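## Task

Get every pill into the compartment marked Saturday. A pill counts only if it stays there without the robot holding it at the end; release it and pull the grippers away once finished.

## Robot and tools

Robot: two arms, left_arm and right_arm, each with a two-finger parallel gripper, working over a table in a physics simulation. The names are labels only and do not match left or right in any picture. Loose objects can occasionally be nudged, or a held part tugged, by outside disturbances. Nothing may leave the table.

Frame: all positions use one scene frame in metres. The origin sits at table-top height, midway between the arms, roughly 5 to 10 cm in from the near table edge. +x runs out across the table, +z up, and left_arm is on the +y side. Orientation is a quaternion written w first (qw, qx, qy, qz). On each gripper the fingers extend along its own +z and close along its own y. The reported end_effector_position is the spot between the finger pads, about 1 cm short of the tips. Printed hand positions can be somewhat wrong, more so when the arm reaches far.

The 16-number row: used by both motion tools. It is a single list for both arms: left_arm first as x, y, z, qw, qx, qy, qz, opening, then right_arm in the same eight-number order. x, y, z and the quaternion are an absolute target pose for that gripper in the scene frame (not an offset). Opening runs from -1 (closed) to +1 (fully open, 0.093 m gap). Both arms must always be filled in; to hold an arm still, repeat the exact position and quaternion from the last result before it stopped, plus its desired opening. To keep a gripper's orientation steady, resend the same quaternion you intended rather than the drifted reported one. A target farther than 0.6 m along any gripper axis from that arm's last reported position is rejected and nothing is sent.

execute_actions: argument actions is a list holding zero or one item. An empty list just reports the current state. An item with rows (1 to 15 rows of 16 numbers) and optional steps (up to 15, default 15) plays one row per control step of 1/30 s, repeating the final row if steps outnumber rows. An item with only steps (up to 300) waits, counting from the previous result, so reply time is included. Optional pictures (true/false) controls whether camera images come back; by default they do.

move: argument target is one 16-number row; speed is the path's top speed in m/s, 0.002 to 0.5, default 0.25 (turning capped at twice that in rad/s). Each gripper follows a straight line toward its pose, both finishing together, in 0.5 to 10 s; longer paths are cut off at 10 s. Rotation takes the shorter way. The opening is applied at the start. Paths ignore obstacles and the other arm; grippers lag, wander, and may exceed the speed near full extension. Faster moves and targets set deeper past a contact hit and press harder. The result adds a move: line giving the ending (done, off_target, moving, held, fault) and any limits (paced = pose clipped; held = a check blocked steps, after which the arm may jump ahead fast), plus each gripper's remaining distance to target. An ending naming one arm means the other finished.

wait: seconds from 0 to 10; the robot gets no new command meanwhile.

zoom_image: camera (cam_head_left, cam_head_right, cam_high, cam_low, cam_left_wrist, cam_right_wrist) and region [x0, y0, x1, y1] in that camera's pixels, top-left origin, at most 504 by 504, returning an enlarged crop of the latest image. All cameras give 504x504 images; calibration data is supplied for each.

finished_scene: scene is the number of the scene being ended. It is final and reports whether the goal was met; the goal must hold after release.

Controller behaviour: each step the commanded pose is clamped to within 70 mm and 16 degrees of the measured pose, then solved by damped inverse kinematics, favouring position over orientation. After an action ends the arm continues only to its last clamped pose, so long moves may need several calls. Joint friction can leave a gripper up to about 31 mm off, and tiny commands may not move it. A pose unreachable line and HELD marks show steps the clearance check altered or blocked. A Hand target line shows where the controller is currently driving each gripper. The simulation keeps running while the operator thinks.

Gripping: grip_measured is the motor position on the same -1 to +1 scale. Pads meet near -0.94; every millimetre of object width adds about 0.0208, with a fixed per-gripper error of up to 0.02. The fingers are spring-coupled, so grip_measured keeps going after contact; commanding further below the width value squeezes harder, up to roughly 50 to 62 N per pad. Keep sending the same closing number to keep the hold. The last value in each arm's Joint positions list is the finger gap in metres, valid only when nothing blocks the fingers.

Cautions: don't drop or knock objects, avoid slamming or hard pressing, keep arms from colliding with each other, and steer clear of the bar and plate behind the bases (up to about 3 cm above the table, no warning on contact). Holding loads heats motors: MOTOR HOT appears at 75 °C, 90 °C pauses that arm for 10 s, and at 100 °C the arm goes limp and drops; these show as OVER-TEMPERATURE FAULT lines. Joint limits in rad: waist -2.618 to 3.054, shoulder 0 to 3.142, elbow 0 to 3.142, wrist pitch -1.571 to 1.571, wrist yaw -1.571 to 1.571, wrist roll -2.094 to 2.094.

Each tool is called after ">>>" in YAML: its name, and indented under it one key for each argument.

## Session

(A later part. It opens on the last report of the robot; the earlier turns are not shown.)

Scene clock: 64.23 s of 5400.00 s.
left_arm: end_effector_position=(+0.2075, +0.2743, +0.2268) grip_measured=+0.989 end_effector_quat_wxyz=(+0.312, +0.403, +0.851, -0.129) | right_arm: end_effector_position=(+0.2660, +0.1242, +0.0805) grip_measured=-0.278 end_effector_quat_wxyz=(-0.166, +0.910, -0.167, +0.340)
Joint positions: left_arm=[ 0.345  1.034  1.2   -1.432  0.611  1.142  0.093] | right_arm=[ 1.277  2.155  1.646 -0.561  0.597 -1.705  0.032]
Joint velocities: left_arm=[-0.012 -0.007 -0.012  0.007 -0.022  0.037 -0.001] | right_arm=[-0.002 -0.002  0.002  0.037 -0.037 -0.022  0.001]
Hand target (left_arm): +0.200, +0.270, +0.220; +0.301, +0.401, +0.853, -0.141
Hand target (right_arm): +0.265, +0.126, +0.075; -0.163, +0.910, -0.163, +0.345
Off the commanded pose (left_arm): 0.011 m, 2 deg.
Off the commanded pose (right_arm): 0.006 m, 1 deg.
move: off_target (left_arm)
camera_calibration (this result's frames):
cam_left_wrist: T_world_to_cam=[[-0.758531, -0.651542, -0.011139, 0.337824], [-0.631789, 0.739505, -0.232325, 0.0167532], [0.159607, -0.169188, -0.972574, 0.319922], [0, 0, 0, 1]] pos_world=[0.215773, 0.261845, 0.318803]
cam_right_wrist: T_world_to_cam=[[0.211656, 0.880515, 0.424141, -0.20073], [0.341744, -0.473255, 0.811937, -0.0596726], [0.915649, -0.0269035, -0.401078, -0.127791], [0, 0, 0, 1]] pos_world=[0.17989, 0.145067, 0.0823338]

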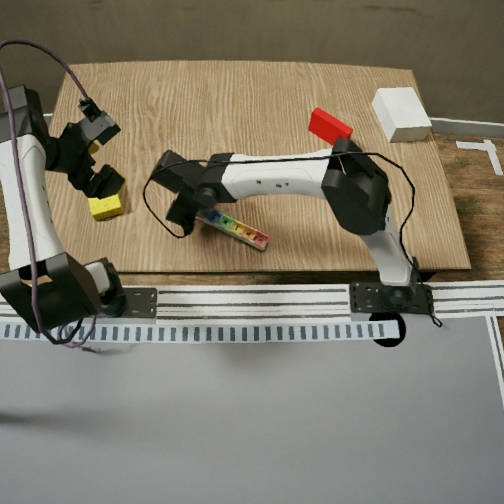

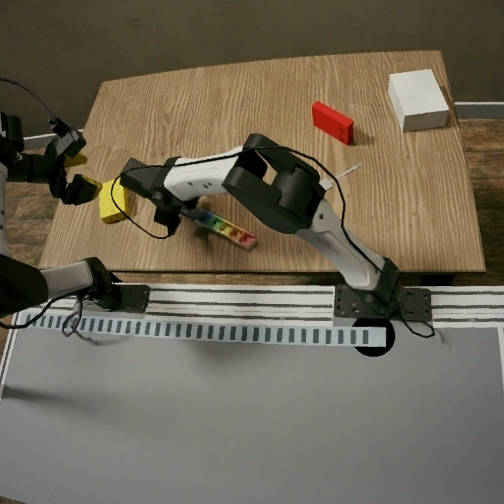

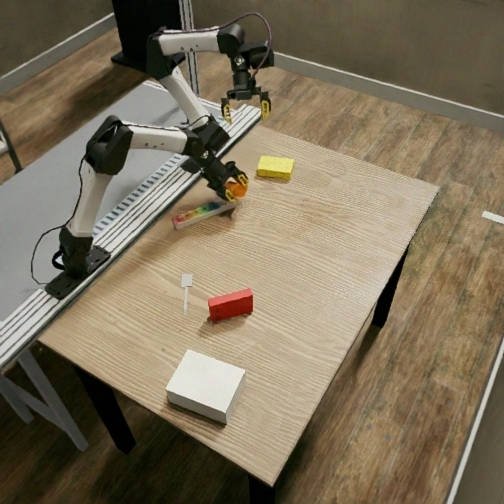

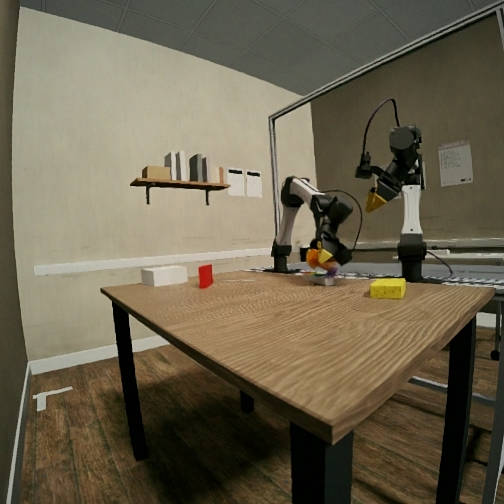

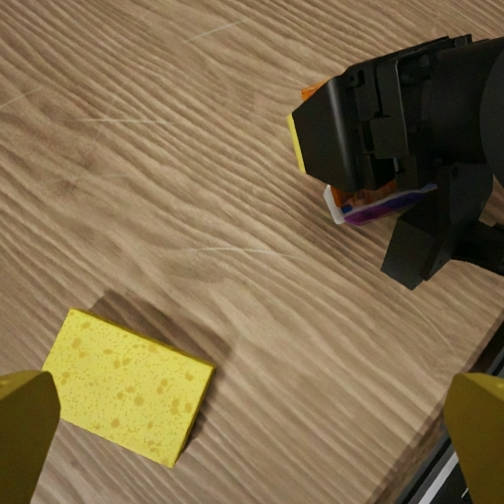

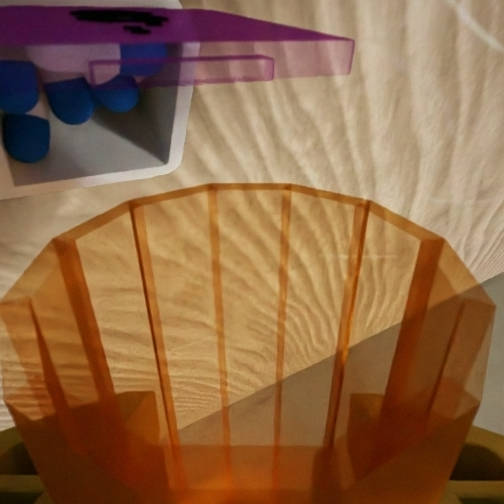

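>>> move:
  target: [0.2,0.27,0.22,0.3,0.4,0.85,-0.14,1, 0.28,0.11,0.115,0.271,-0.923,0.271,0.014,-0.32]
  speed: 0.15

>>> move:
  target: [0.2,0.27,0.22,0.3,0.4,0.85,-0.14,1, 0.484,0.064,0.075,0.612,-0.312,0.668,0.286,-0.32]

>>> move:
  target: [0.2,0.27,0.22,0.3,0.4,0.85,-0.14,1, 0.484,0.064,0.044,0.612,-0.312,0.668,0.286,-0.32]
  speed: 0.03

>>> zoom_image:
  camera: "cam_left_wrist"
  region: [300,130,440,250]

Scene clock: 67.73 s of 5400.00 s.
left_arm: end_effector_position=(+0.2075, +0.2743, +0.2268) grip_measured=+0.989 end_effector_quat_wxyz=(+0.312, +0.403, +0.851, -0.129) | right_arm: end_effector_position=(+0.2737, +0.1059, +0.0969) grip_measured=-0.278 end_effector_quat_wxyz=(-0.248, +0.930, -0.271, -0.018)
Joint positions: left_arm=[ 0.345  1.034  1.2   -1.432  0.611  1.142  0.093] | right_arm=[ 0.996  2.094  1.728 -0.75  -0.204 -1.575  0.032]
Joint velocities: left_arm=[-0.002  0.007 -0.002 -0.022  0.022  0.007 -0.001] | right_arm=[-0.022 -0.012  0.007 -0.051 -0.037 -0.051  0.   ]
Hand target (left_arm): +0.200, +0.270, +0.220; +0.301, +0.401, +0.853, -0.141
Hand target (right_arm): +0.278, +0.110, +0.115; -0.268, +0.924, -0.272, -0.016
Off the commanded pose (left_arm): 0.011 m, 2 deg.
Off the commanded pose (right_arm): 0.020 m, 3 deg.
move: off_target (left_arm, right_arm)
camera_calibration (this result's frames):
cam_left_wrist: T_world_to_cam=[[-0.758531, -0.651542, -0.011139, 0.337824], [-0.631789, 0.739505, -0.232325, 0.0167532], [0.159607, -0.169188, -0.972574, 0.319922], [0, 0, 0, 1]] pos_world=[0.215773, 0.261845, 0.318803]
cam_right_wrist: T_world_to_cam=[[0.532811, 0.721416, 0.442348, -0.266007], [0.712613, -0.664418, 0.225237, -0.108686], [0.456393, 0.195214, -0.868099, 0.0186895], [0, 0, 0, 1]] pos_world=[0.210653, 0.11604, 0.158372]

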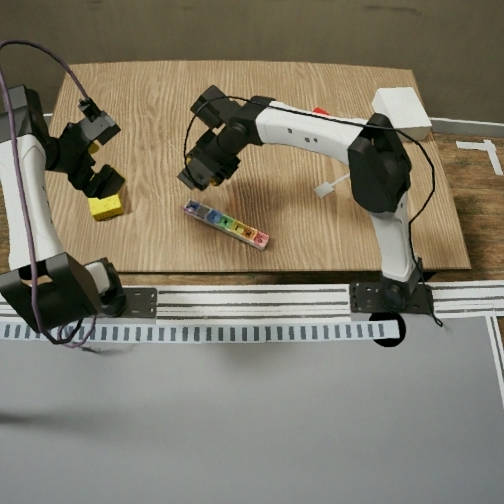

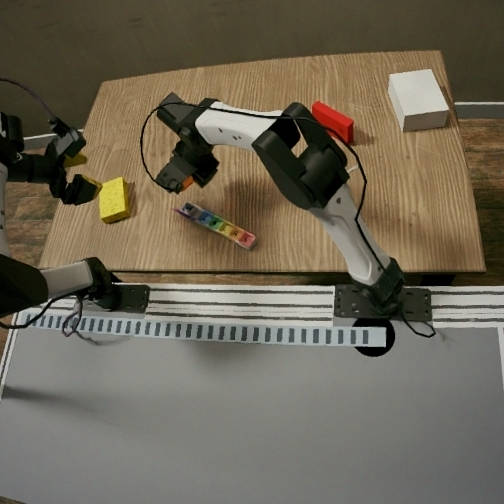

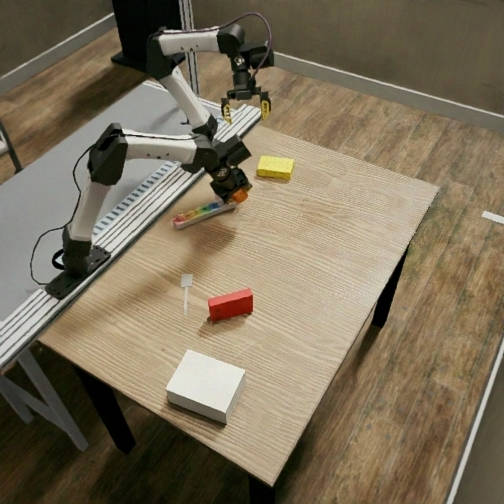

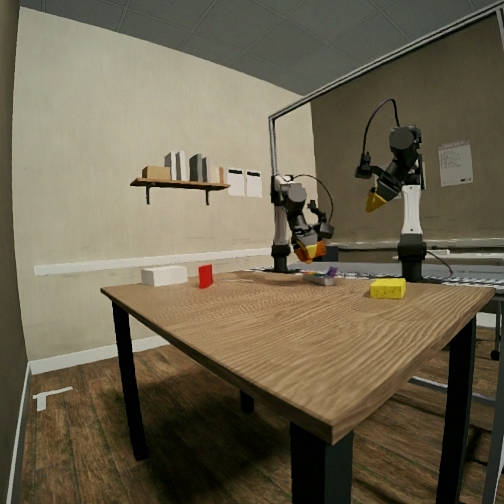

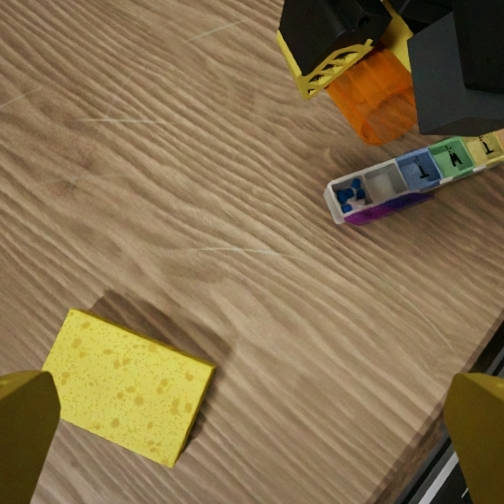

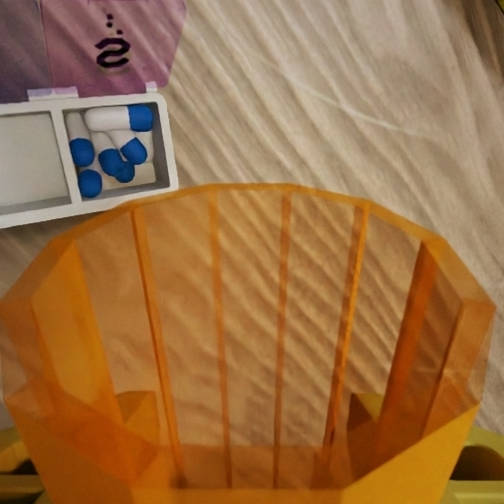

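Scene clock: 71.90 s of 5400.00 s.
left_arm: end_effector_position=(+0.2075, +0.2743, +0.2268) grip_measured=+0.989 end_effector_quat_wxyz=(+0.312, +0.403, +0.851, -0.129) | right_arm: end_effector_position=(+0.4774, +0.0707, +0.0678) grip_measured=-0.278 end_effector_quat_wxyz=(+0.597, -0.322, +0.673, +0.293)
Joint positions: left_arm=[ 0.345  1.034  1.2   -1.432  0.611  1.142  0.093] | right_arm=[ 0.672  2.42   1.308  0.98  -0.278 -0.016  0.032]
Joint velocities: left_arm=[ 0.012 -0.007  0.007 -0.051 -0.081 -0.037 -0.001] | right_arm=[ 0.012  0.002 -0.002 -0.007 -0.007 -0.007 -0.   ]
Hand target (left_arm): +0.200, +0.270, +0.220; +0.301, +0.401, +0.853, -0.141
Hand target (right_arm): +0.486, +0.070, +0.074; +0.610, -0.313, +0.667, +0.292
Off the commanded pose (left_arm): 0.011 m, 2 deg.
Off the commanded pose (right_arm): 0.012 m, 2 deg.
move: off_target (left_arm, right_arm)
camera_calibration (this result's frames):
cam_left_wrist: T_world_to_cam=[[-0.758531, -0.651542, -0.011139, 0.337824], [-0.631789, 0.739505, -0.232325, 0.0167532], [0.159607, -0.169188, -0.972574, 0.319922], [0, 0, 0, 1]] pos_world=[0.215773, 0.261845, 0.318803]
cam_right_wrist: T_world_to_cam=[[0.786054, -0.617309, -0.0323714, -0.330355], [-0.353232, -0.405581, -0.843049, 0.292289], [0.507293, 0.674117, -0.536862, -0.173334], [0, 0, 0, 1]] pos_world=[0.450854, 0.0314625, 0.142663]

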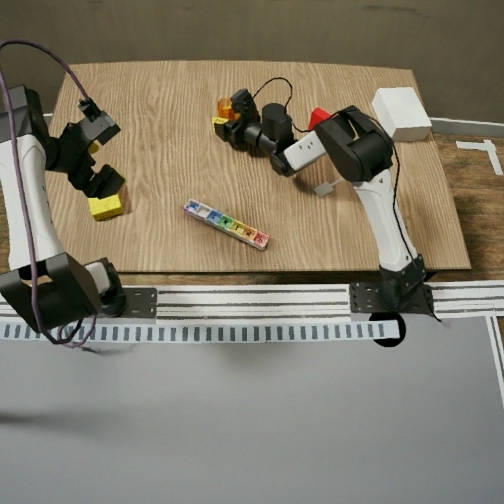

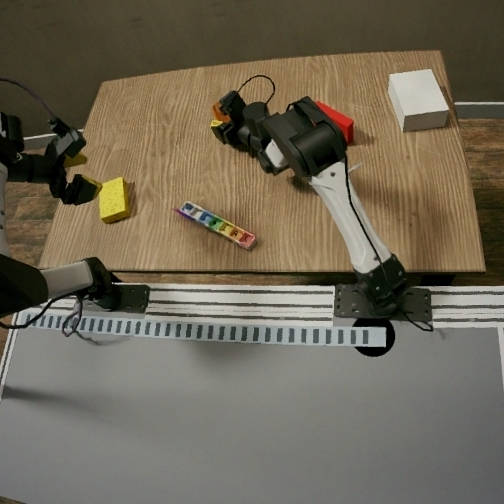

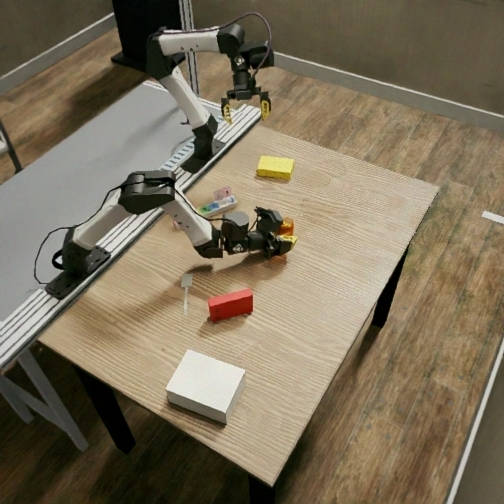

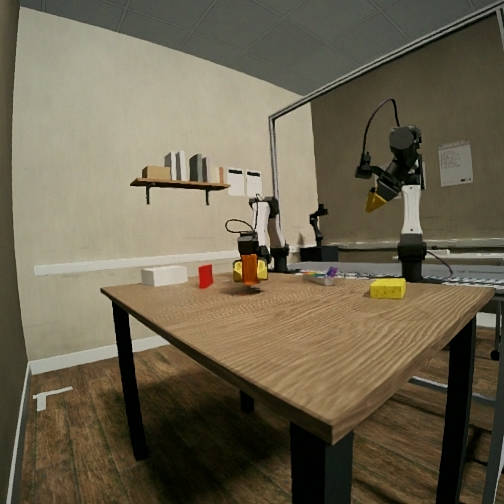

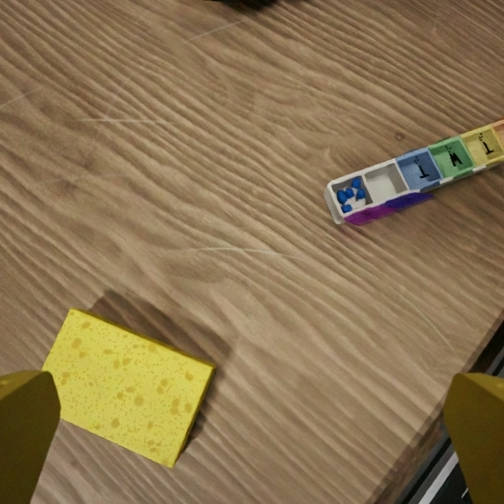

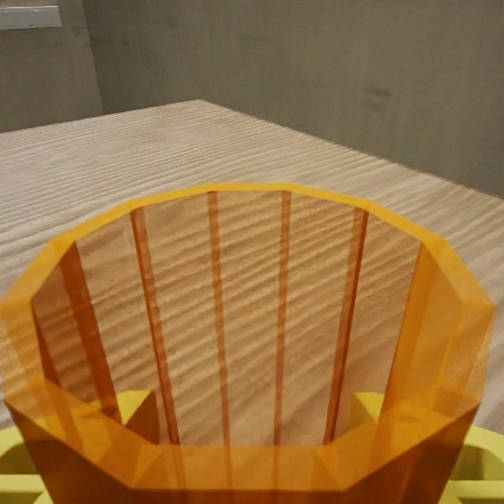

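Scene clock: 73.03 s of 5400.00 s.
left_arm: end_effector_position=(+0.2075, +0.2743, +0.2268) grip_measured=+0.989 end_effector_quat_wxyz=(+0.312, +0.403, +0.851, -0.129) | right_arm: end_effector_position=(+0.4770, +0.0685, +0.0415) grip_measured=-0.278 end_effector_quat_wxyz=(+0.601, -0.319, +0.672, +0.291)
Joint positions: left_arm=[ 0.345  1.034  1.2   -1.432  0.611  1.142  0.093] | right_arm=[ 0.672  2.497  1.308  1.063 -0.269 -0.016  0.032]
Joint velocities: left_arm=[-0.007  0.007  0.012  0.051 -0.066 -0.037 -0.001] | right_arm=[ 0.002 -0.017 -0.012  0.066 -0.007 -0.022  0.   ]
Hand target (left_arm): +0.200, +0.270, +0.220; +0.301, +0.401, +0.853, -0.141
Hand target (right_arm): +0.484, +0.064, +0.044; +0.612, -0.312, +0.668, +0.286
Off the commanded pose (left_arm): 0.011 m, 2 deg.
Off the commanded pose (right_arm): 0.009 m, 2 deg.
move: off_target (left_arm)
camera_calibration (this result's frames):
cam_left_wrist: T_world_to_cam=[[-0.758531, -0.651542, -0.011139, 0.337824], [-0.631789, 0.739505, -0.232325, 0.0167532], [0.159607, -0.169188, -0.972574, 0.319922], [0, 0, 0, 1]] pos_world=[0.215773, 0.261845, 0.318803]
cam_right_wrist: T_world_to_cam=[[0.78108, -0.623721, -0.0297698, -0.329561], [-0.35188, -0.40027, -0.846147, 0.268218], [0.515844, 0.671384, -0.532118, -0.189933], [0, 0, 0, 1]] pos_world=[0.44977, 0.029323, 0.116074]

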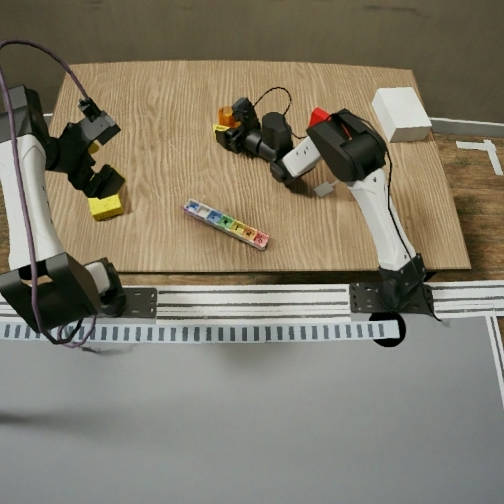

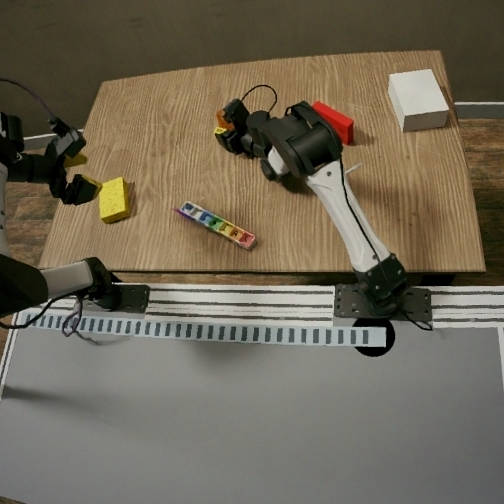

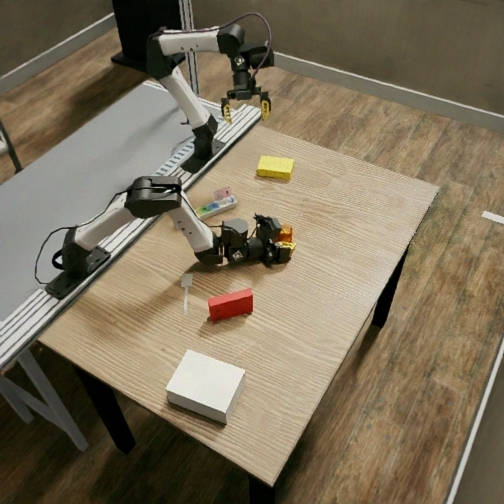

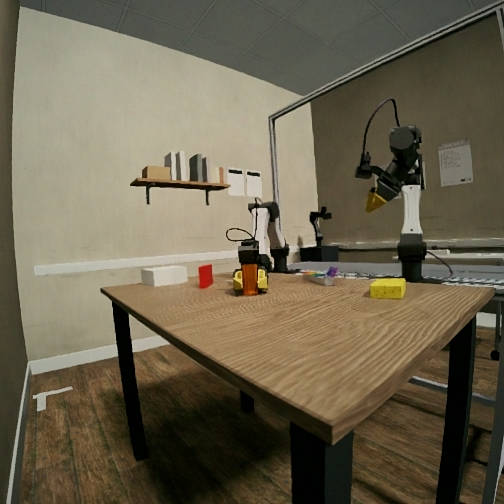

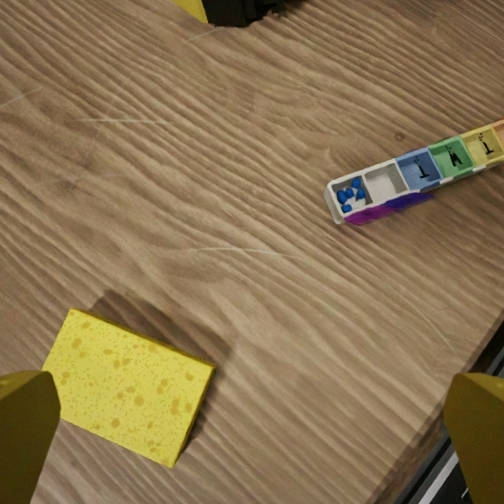

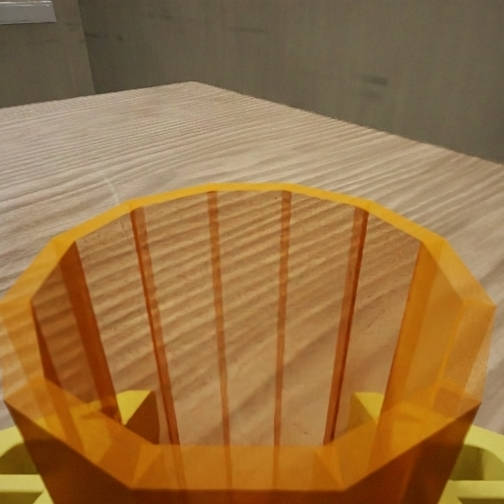

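Region (300, 130, 440, 250) of cam_left_wrist's 504x504 image, scaled by 3.600, with more detail than that image has; it fills the top 432 rows of this view, and the rest is white.

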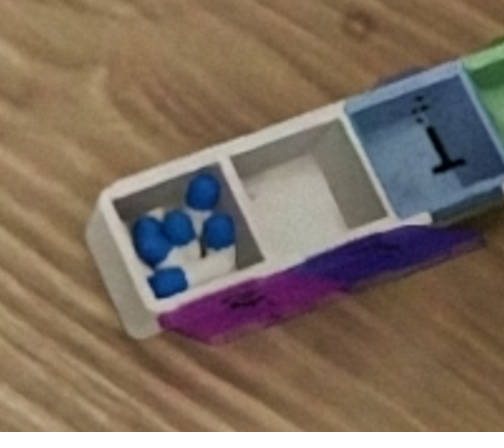

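>>> move:
  target: [0.2,0.27,0.22,0.3,0.4,0.85,-0.14,1, 0.484,0.064,0.039,0.612,-0.312,0.668,0.286,-0.32]
  speed: 0.02

>>> move:
  target: [0.2,0.27,0.22,0.3,0.4,0.85,-0.14,1, 0.484,0.064,0.039,0.612,-0.312,0.668,0.286,1]

>>> move:
  target: [0.2,0.27,0.22,0.3,0.4,0.85,-0.14,1, 0.40,-0.04,0.10,0.52,-0.346,0.742,0.243,1]
  speed: 0.15

Scene clock: 76.10 s of 5400.00 s.
left_arm: end_effector_position=(+0.2075, +0.2743, +0.2268) grip_measured=+0.989 end_effector_quat_wxyz=(+0.312, +0.403, +0.851, -0.129) | right_arm: end_effector_position=(+0.4768, +0.0681, +0.0373) grip_measured=-0.278 end_effector_quat_wxyz=(+0.603, -0.319, +0.671, +0.291)
Joint positions: left_arm=[ 0.345  1.034  1.2   -1.432  0.611  1.142  0.093] | right_arm=[ 0.672  2.512  1.308  1.082 -0.268 -0.016  0.032]
Joint velocities: left_arm=[-0.007  0.012 -0.017  0.051 -0.051 -0.037 -0.   ] | right_arm=[-0.022 -0.002 -0.012 -0.051 -0.022  0.066 -0.   ]
Hand target (left_arm): +0.200, +0.270, +0.220; +0.301, +0.401, +0.853, -0.141
Hand target (right_arm): +0.484, +0.064, +0.039; +0.612, -0.312, +0.668, +0.286
Off the commanded pose (left_arm): 0.011 m, 2 deg.
Off the commanded pose (right_arm): 0.008 m, 1 deg.
move: off_target (left_arm)
camera_calibration (this result's frames):
cam_left_wrist: T_world_to_cam=[[-0.758531, -0.651542, -0.011139, 0.337824], [-0.631789, 0.739505, -0.232325, 0.0167532], [0.159607, -0.169188, -0.972574, 0.319922], [0, 0, 0, 1]] pos_world=[0.215773, 0.261845, 0.318803]
cam_right_wrist: T_world_to_cam=[[0.780489, -0.624518, -0.0285192, -0.329478], [-0.34937, -0.397885, -0.848309, 0.263105], [0.518437, 0.67206, -0.528733, -0.193148], [0, 0, 0, 1]] pos_world=[0.44921, 0.028728, 0.111674]

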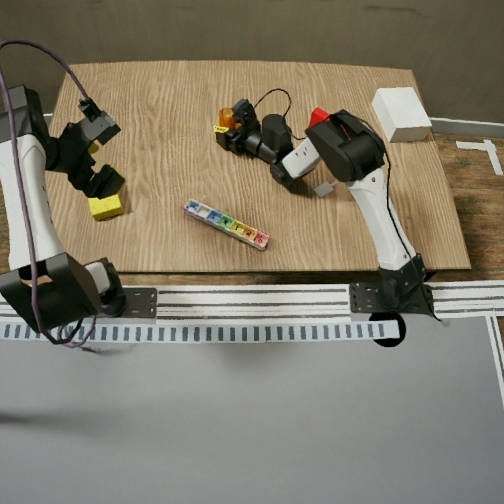

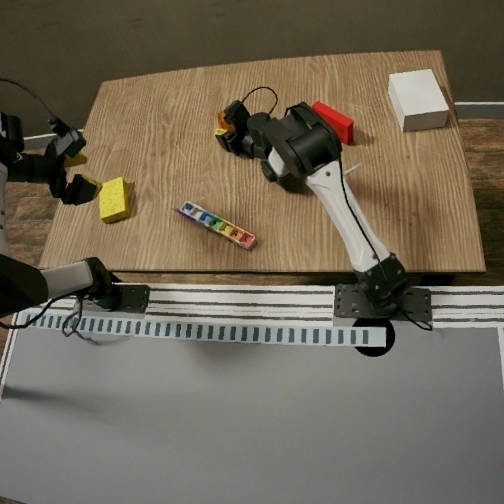

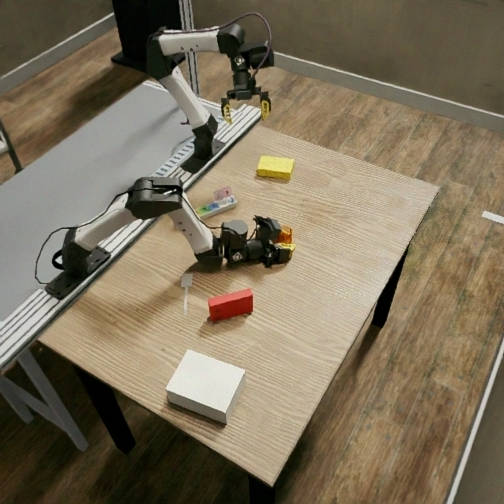

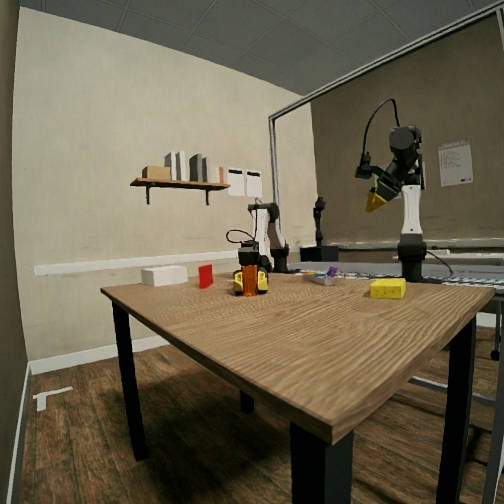

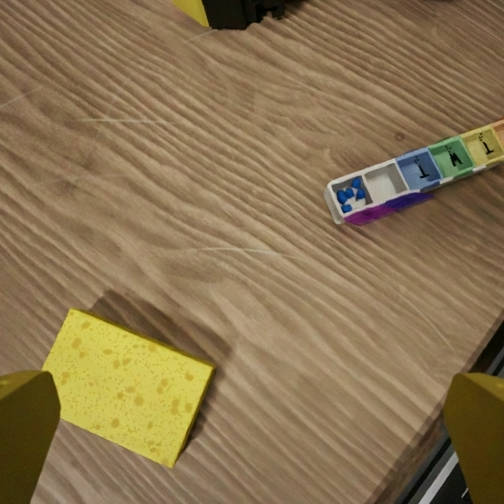

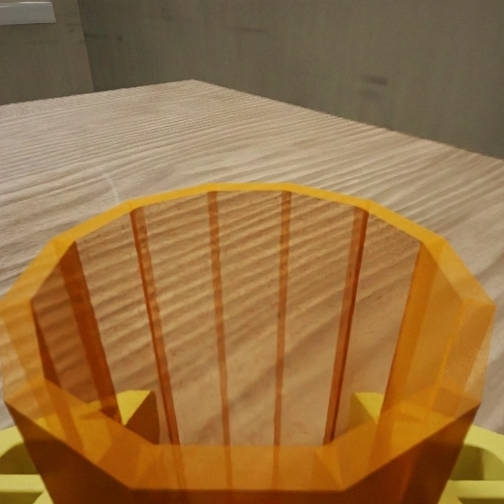

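Scene clock: 76.80 s of 5400.00 s.
left_arm: end_effector_position=(+0.2075, +0.2743, +0.2268) grip_measured=+0.989 end_effector_quat_wxyz=(+0.312, +0.403, +0.851, -0.129) | right_arm: end_effector_position=(+0.4768, +0.0681, +0.0375) grip_measured=+0.988 end_effector_quat_wxyz=(+0.603, -0.319, +0.671, +0.291)
Joint positions: left_arm=[ 0.345  1.034  1.2   -1.432  0.611  1.142  0.093] | right_arm=[ 0.672  2.512  1.308  1.083 -0.268 -0.016  0.093]
Joint velocities: left_arm=[-0.017 -0.007  0.002 -0.051  0.037  0.037 -0.   ] | right_arm=[-0.002  0.007 -0.002  0.066 -0.051 -0.022 -0.001]
Hand target (left_arm): +0.200, +0.270, +0.220; +0.301, +0.401, +0.853, -0.141
Hand target (right_arm): +0.484, +0.064, +0.039; +0.612, -0.312, +0.668, +0.286
Off the commanded pose (left_arm): 0.011 m, 2 deg.
Off the commanded pose (right_arm): 0.008 m, 1 deg.
move: off_target (left_arm)
camera_calibration (this result's frames):
cam_left_wrist: T_world_to_cam=[[-0.758531, -0.651542, -0.011139, 0.337824], [-0.631789, 0.739505, -0.232325, 0.0167532], [0.159607, -0.169188, -0.972574, 0.319922], [0, 0, 0, 1]] pos_world=[0.215773, 0.261845, 0.318803]
cam_right_wrist: T_world_to_cam=[[0.780521, -0.624493, -0.0282118, -0.329504], [-0.348579, -0.397321, -0.848899, 0.262954], [0.518922, 0.672417, -0.527802, -0.193321], [0, 0, 0, 1]] pos_world=[0.449163, 0.0286963, 0.111891]

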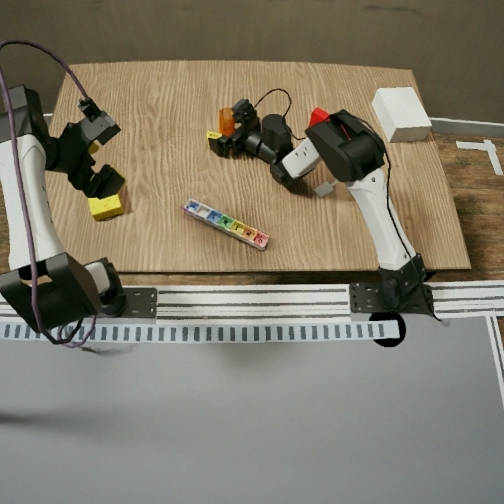

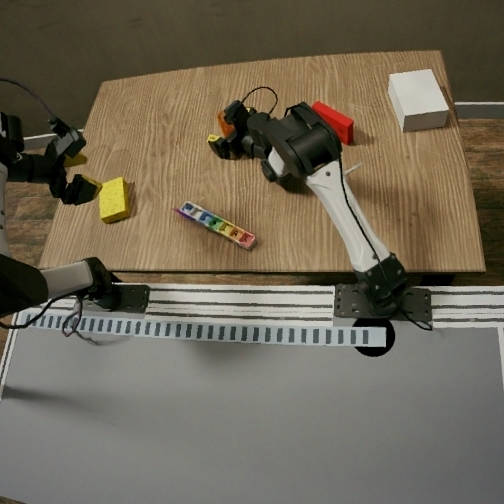

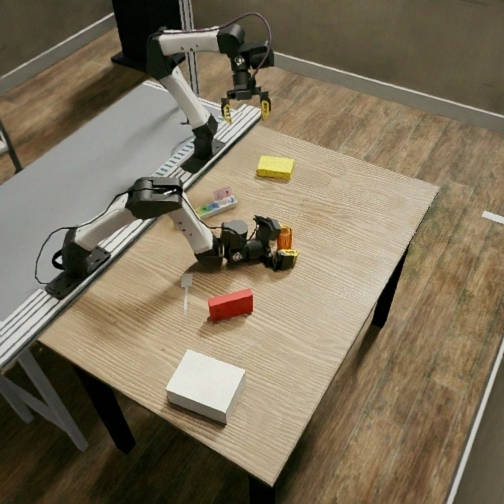

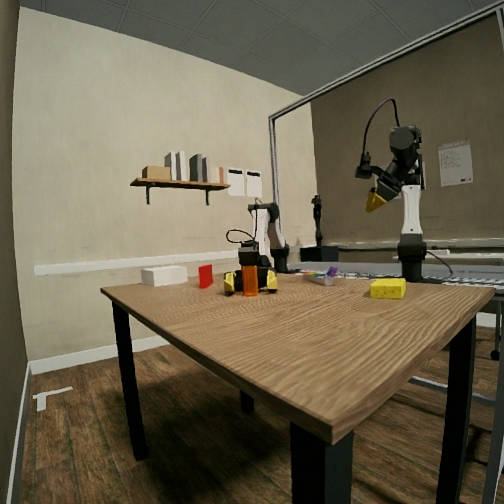

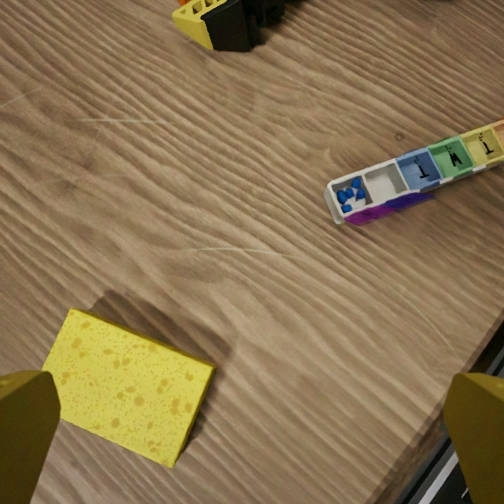

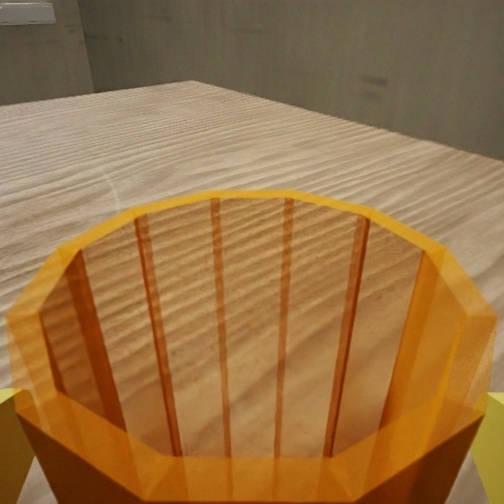

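Scene clock: 78.47 s of 5400.00 s.
left_arm: end_effector_position=(+0.2075, +0.2743, +0.2268) grip_measured=+0.989 end_effector_quat_wxyz=(+0.312, +0.403, +0.851, -0.129) | right_arm: end_effector_position=(+0.4042, -0.0372, +0.0996) grip_measured=+0.988 end_effector_quat_wxyz=(+0.523, -0.343, +0.741, +0.243)
Joint positions: left_arm=[ 0.345  1.034  1.2   -1.432  0.611  1.142  0.093] | right_arm=[ 0.561  1.875  0.822  0.676 -0.336 -0.116  0.093]
Joint velocities: left_arm=[-0.002  0.007  0.002  0.007 -0.007 -0.007 -0.001] | right_arm=[-0.012  0.012 -0.007 -0.022  0.007  0.095 -0.001]
Hand target (left_arm): +0.200, +0.270, +0.220; +0.301, +0.401, +0.853, -0.141
Hand target (right_arm): +0.400, -0.042, +0.099; +0.521, -0.345, +0.742, +0.243
Off the commanded pose (left_arm): 0.011 m, 2 deg.
Off the commanded pose (right_arm): 0.005 m, 1 deg.
move: off_target (left_arm)
camera_calibration (this result's frames):
cam_left_wrist: T_world_to_cam=[[-0.758531, -0.651542, -0.011139, 0.337824], [-0.631789, 0.739505, -0.232325, 0.0167532], [0.159607, -0.169188, -0.972574, 0.319922], [0, 0, 0, 1]] pos_world=[0.215773, 0.261845, 0.318803]
cam_right_wrist: T_world_to_cam=[[0.761753, -0.647392, -0.0248186, -0.330413], [-0.474623, -0.53157, -0.701546, 0.279775], [0.440982, 0.546184, -0.712192, -0.00692743], [0, 0, 0, 1]] pos_world=[0.387536, -0.061403, 0.183141]

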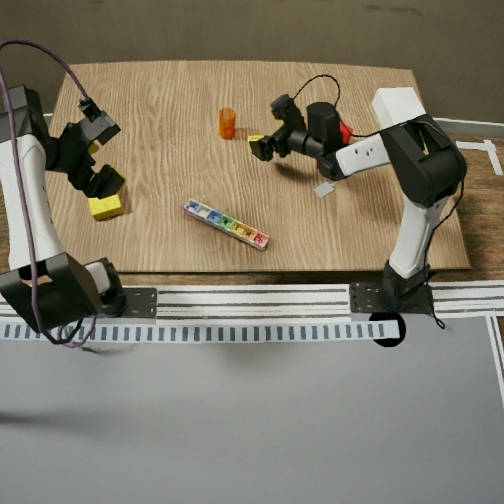

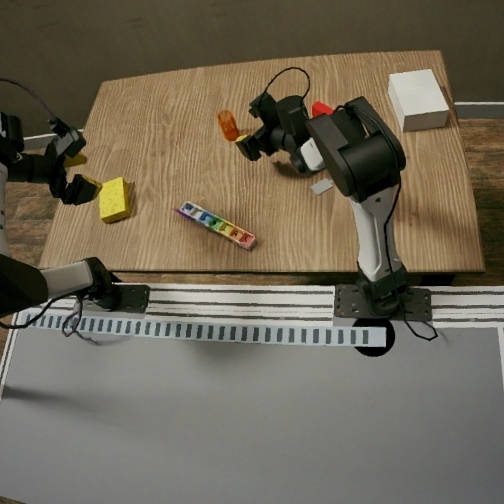

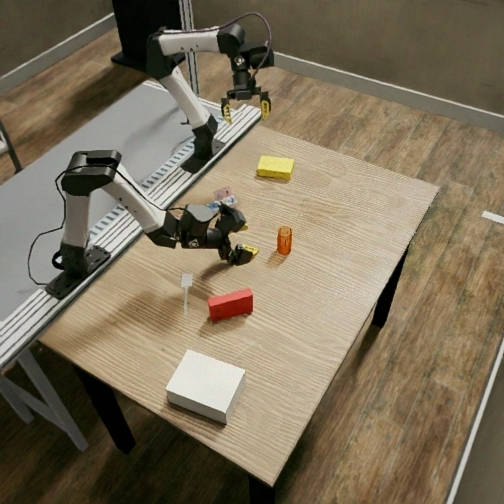

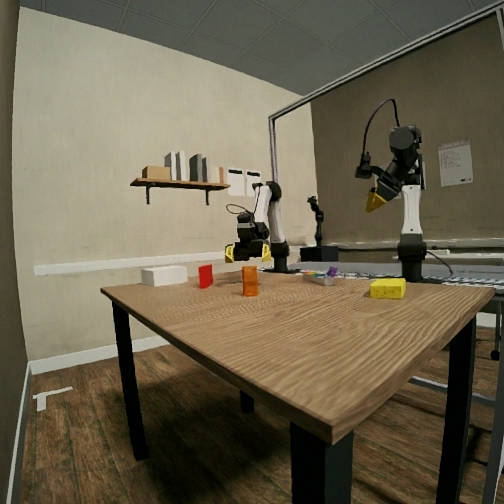

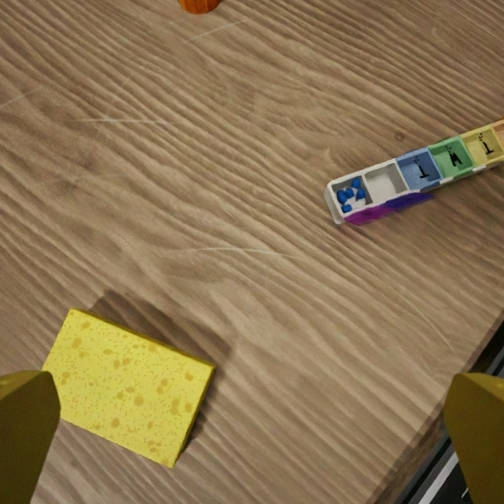

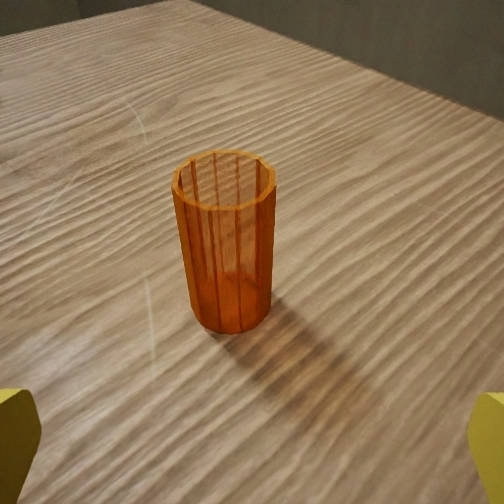

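>>> finished_scene:
  scene: 1

The scene is finished: the task was done.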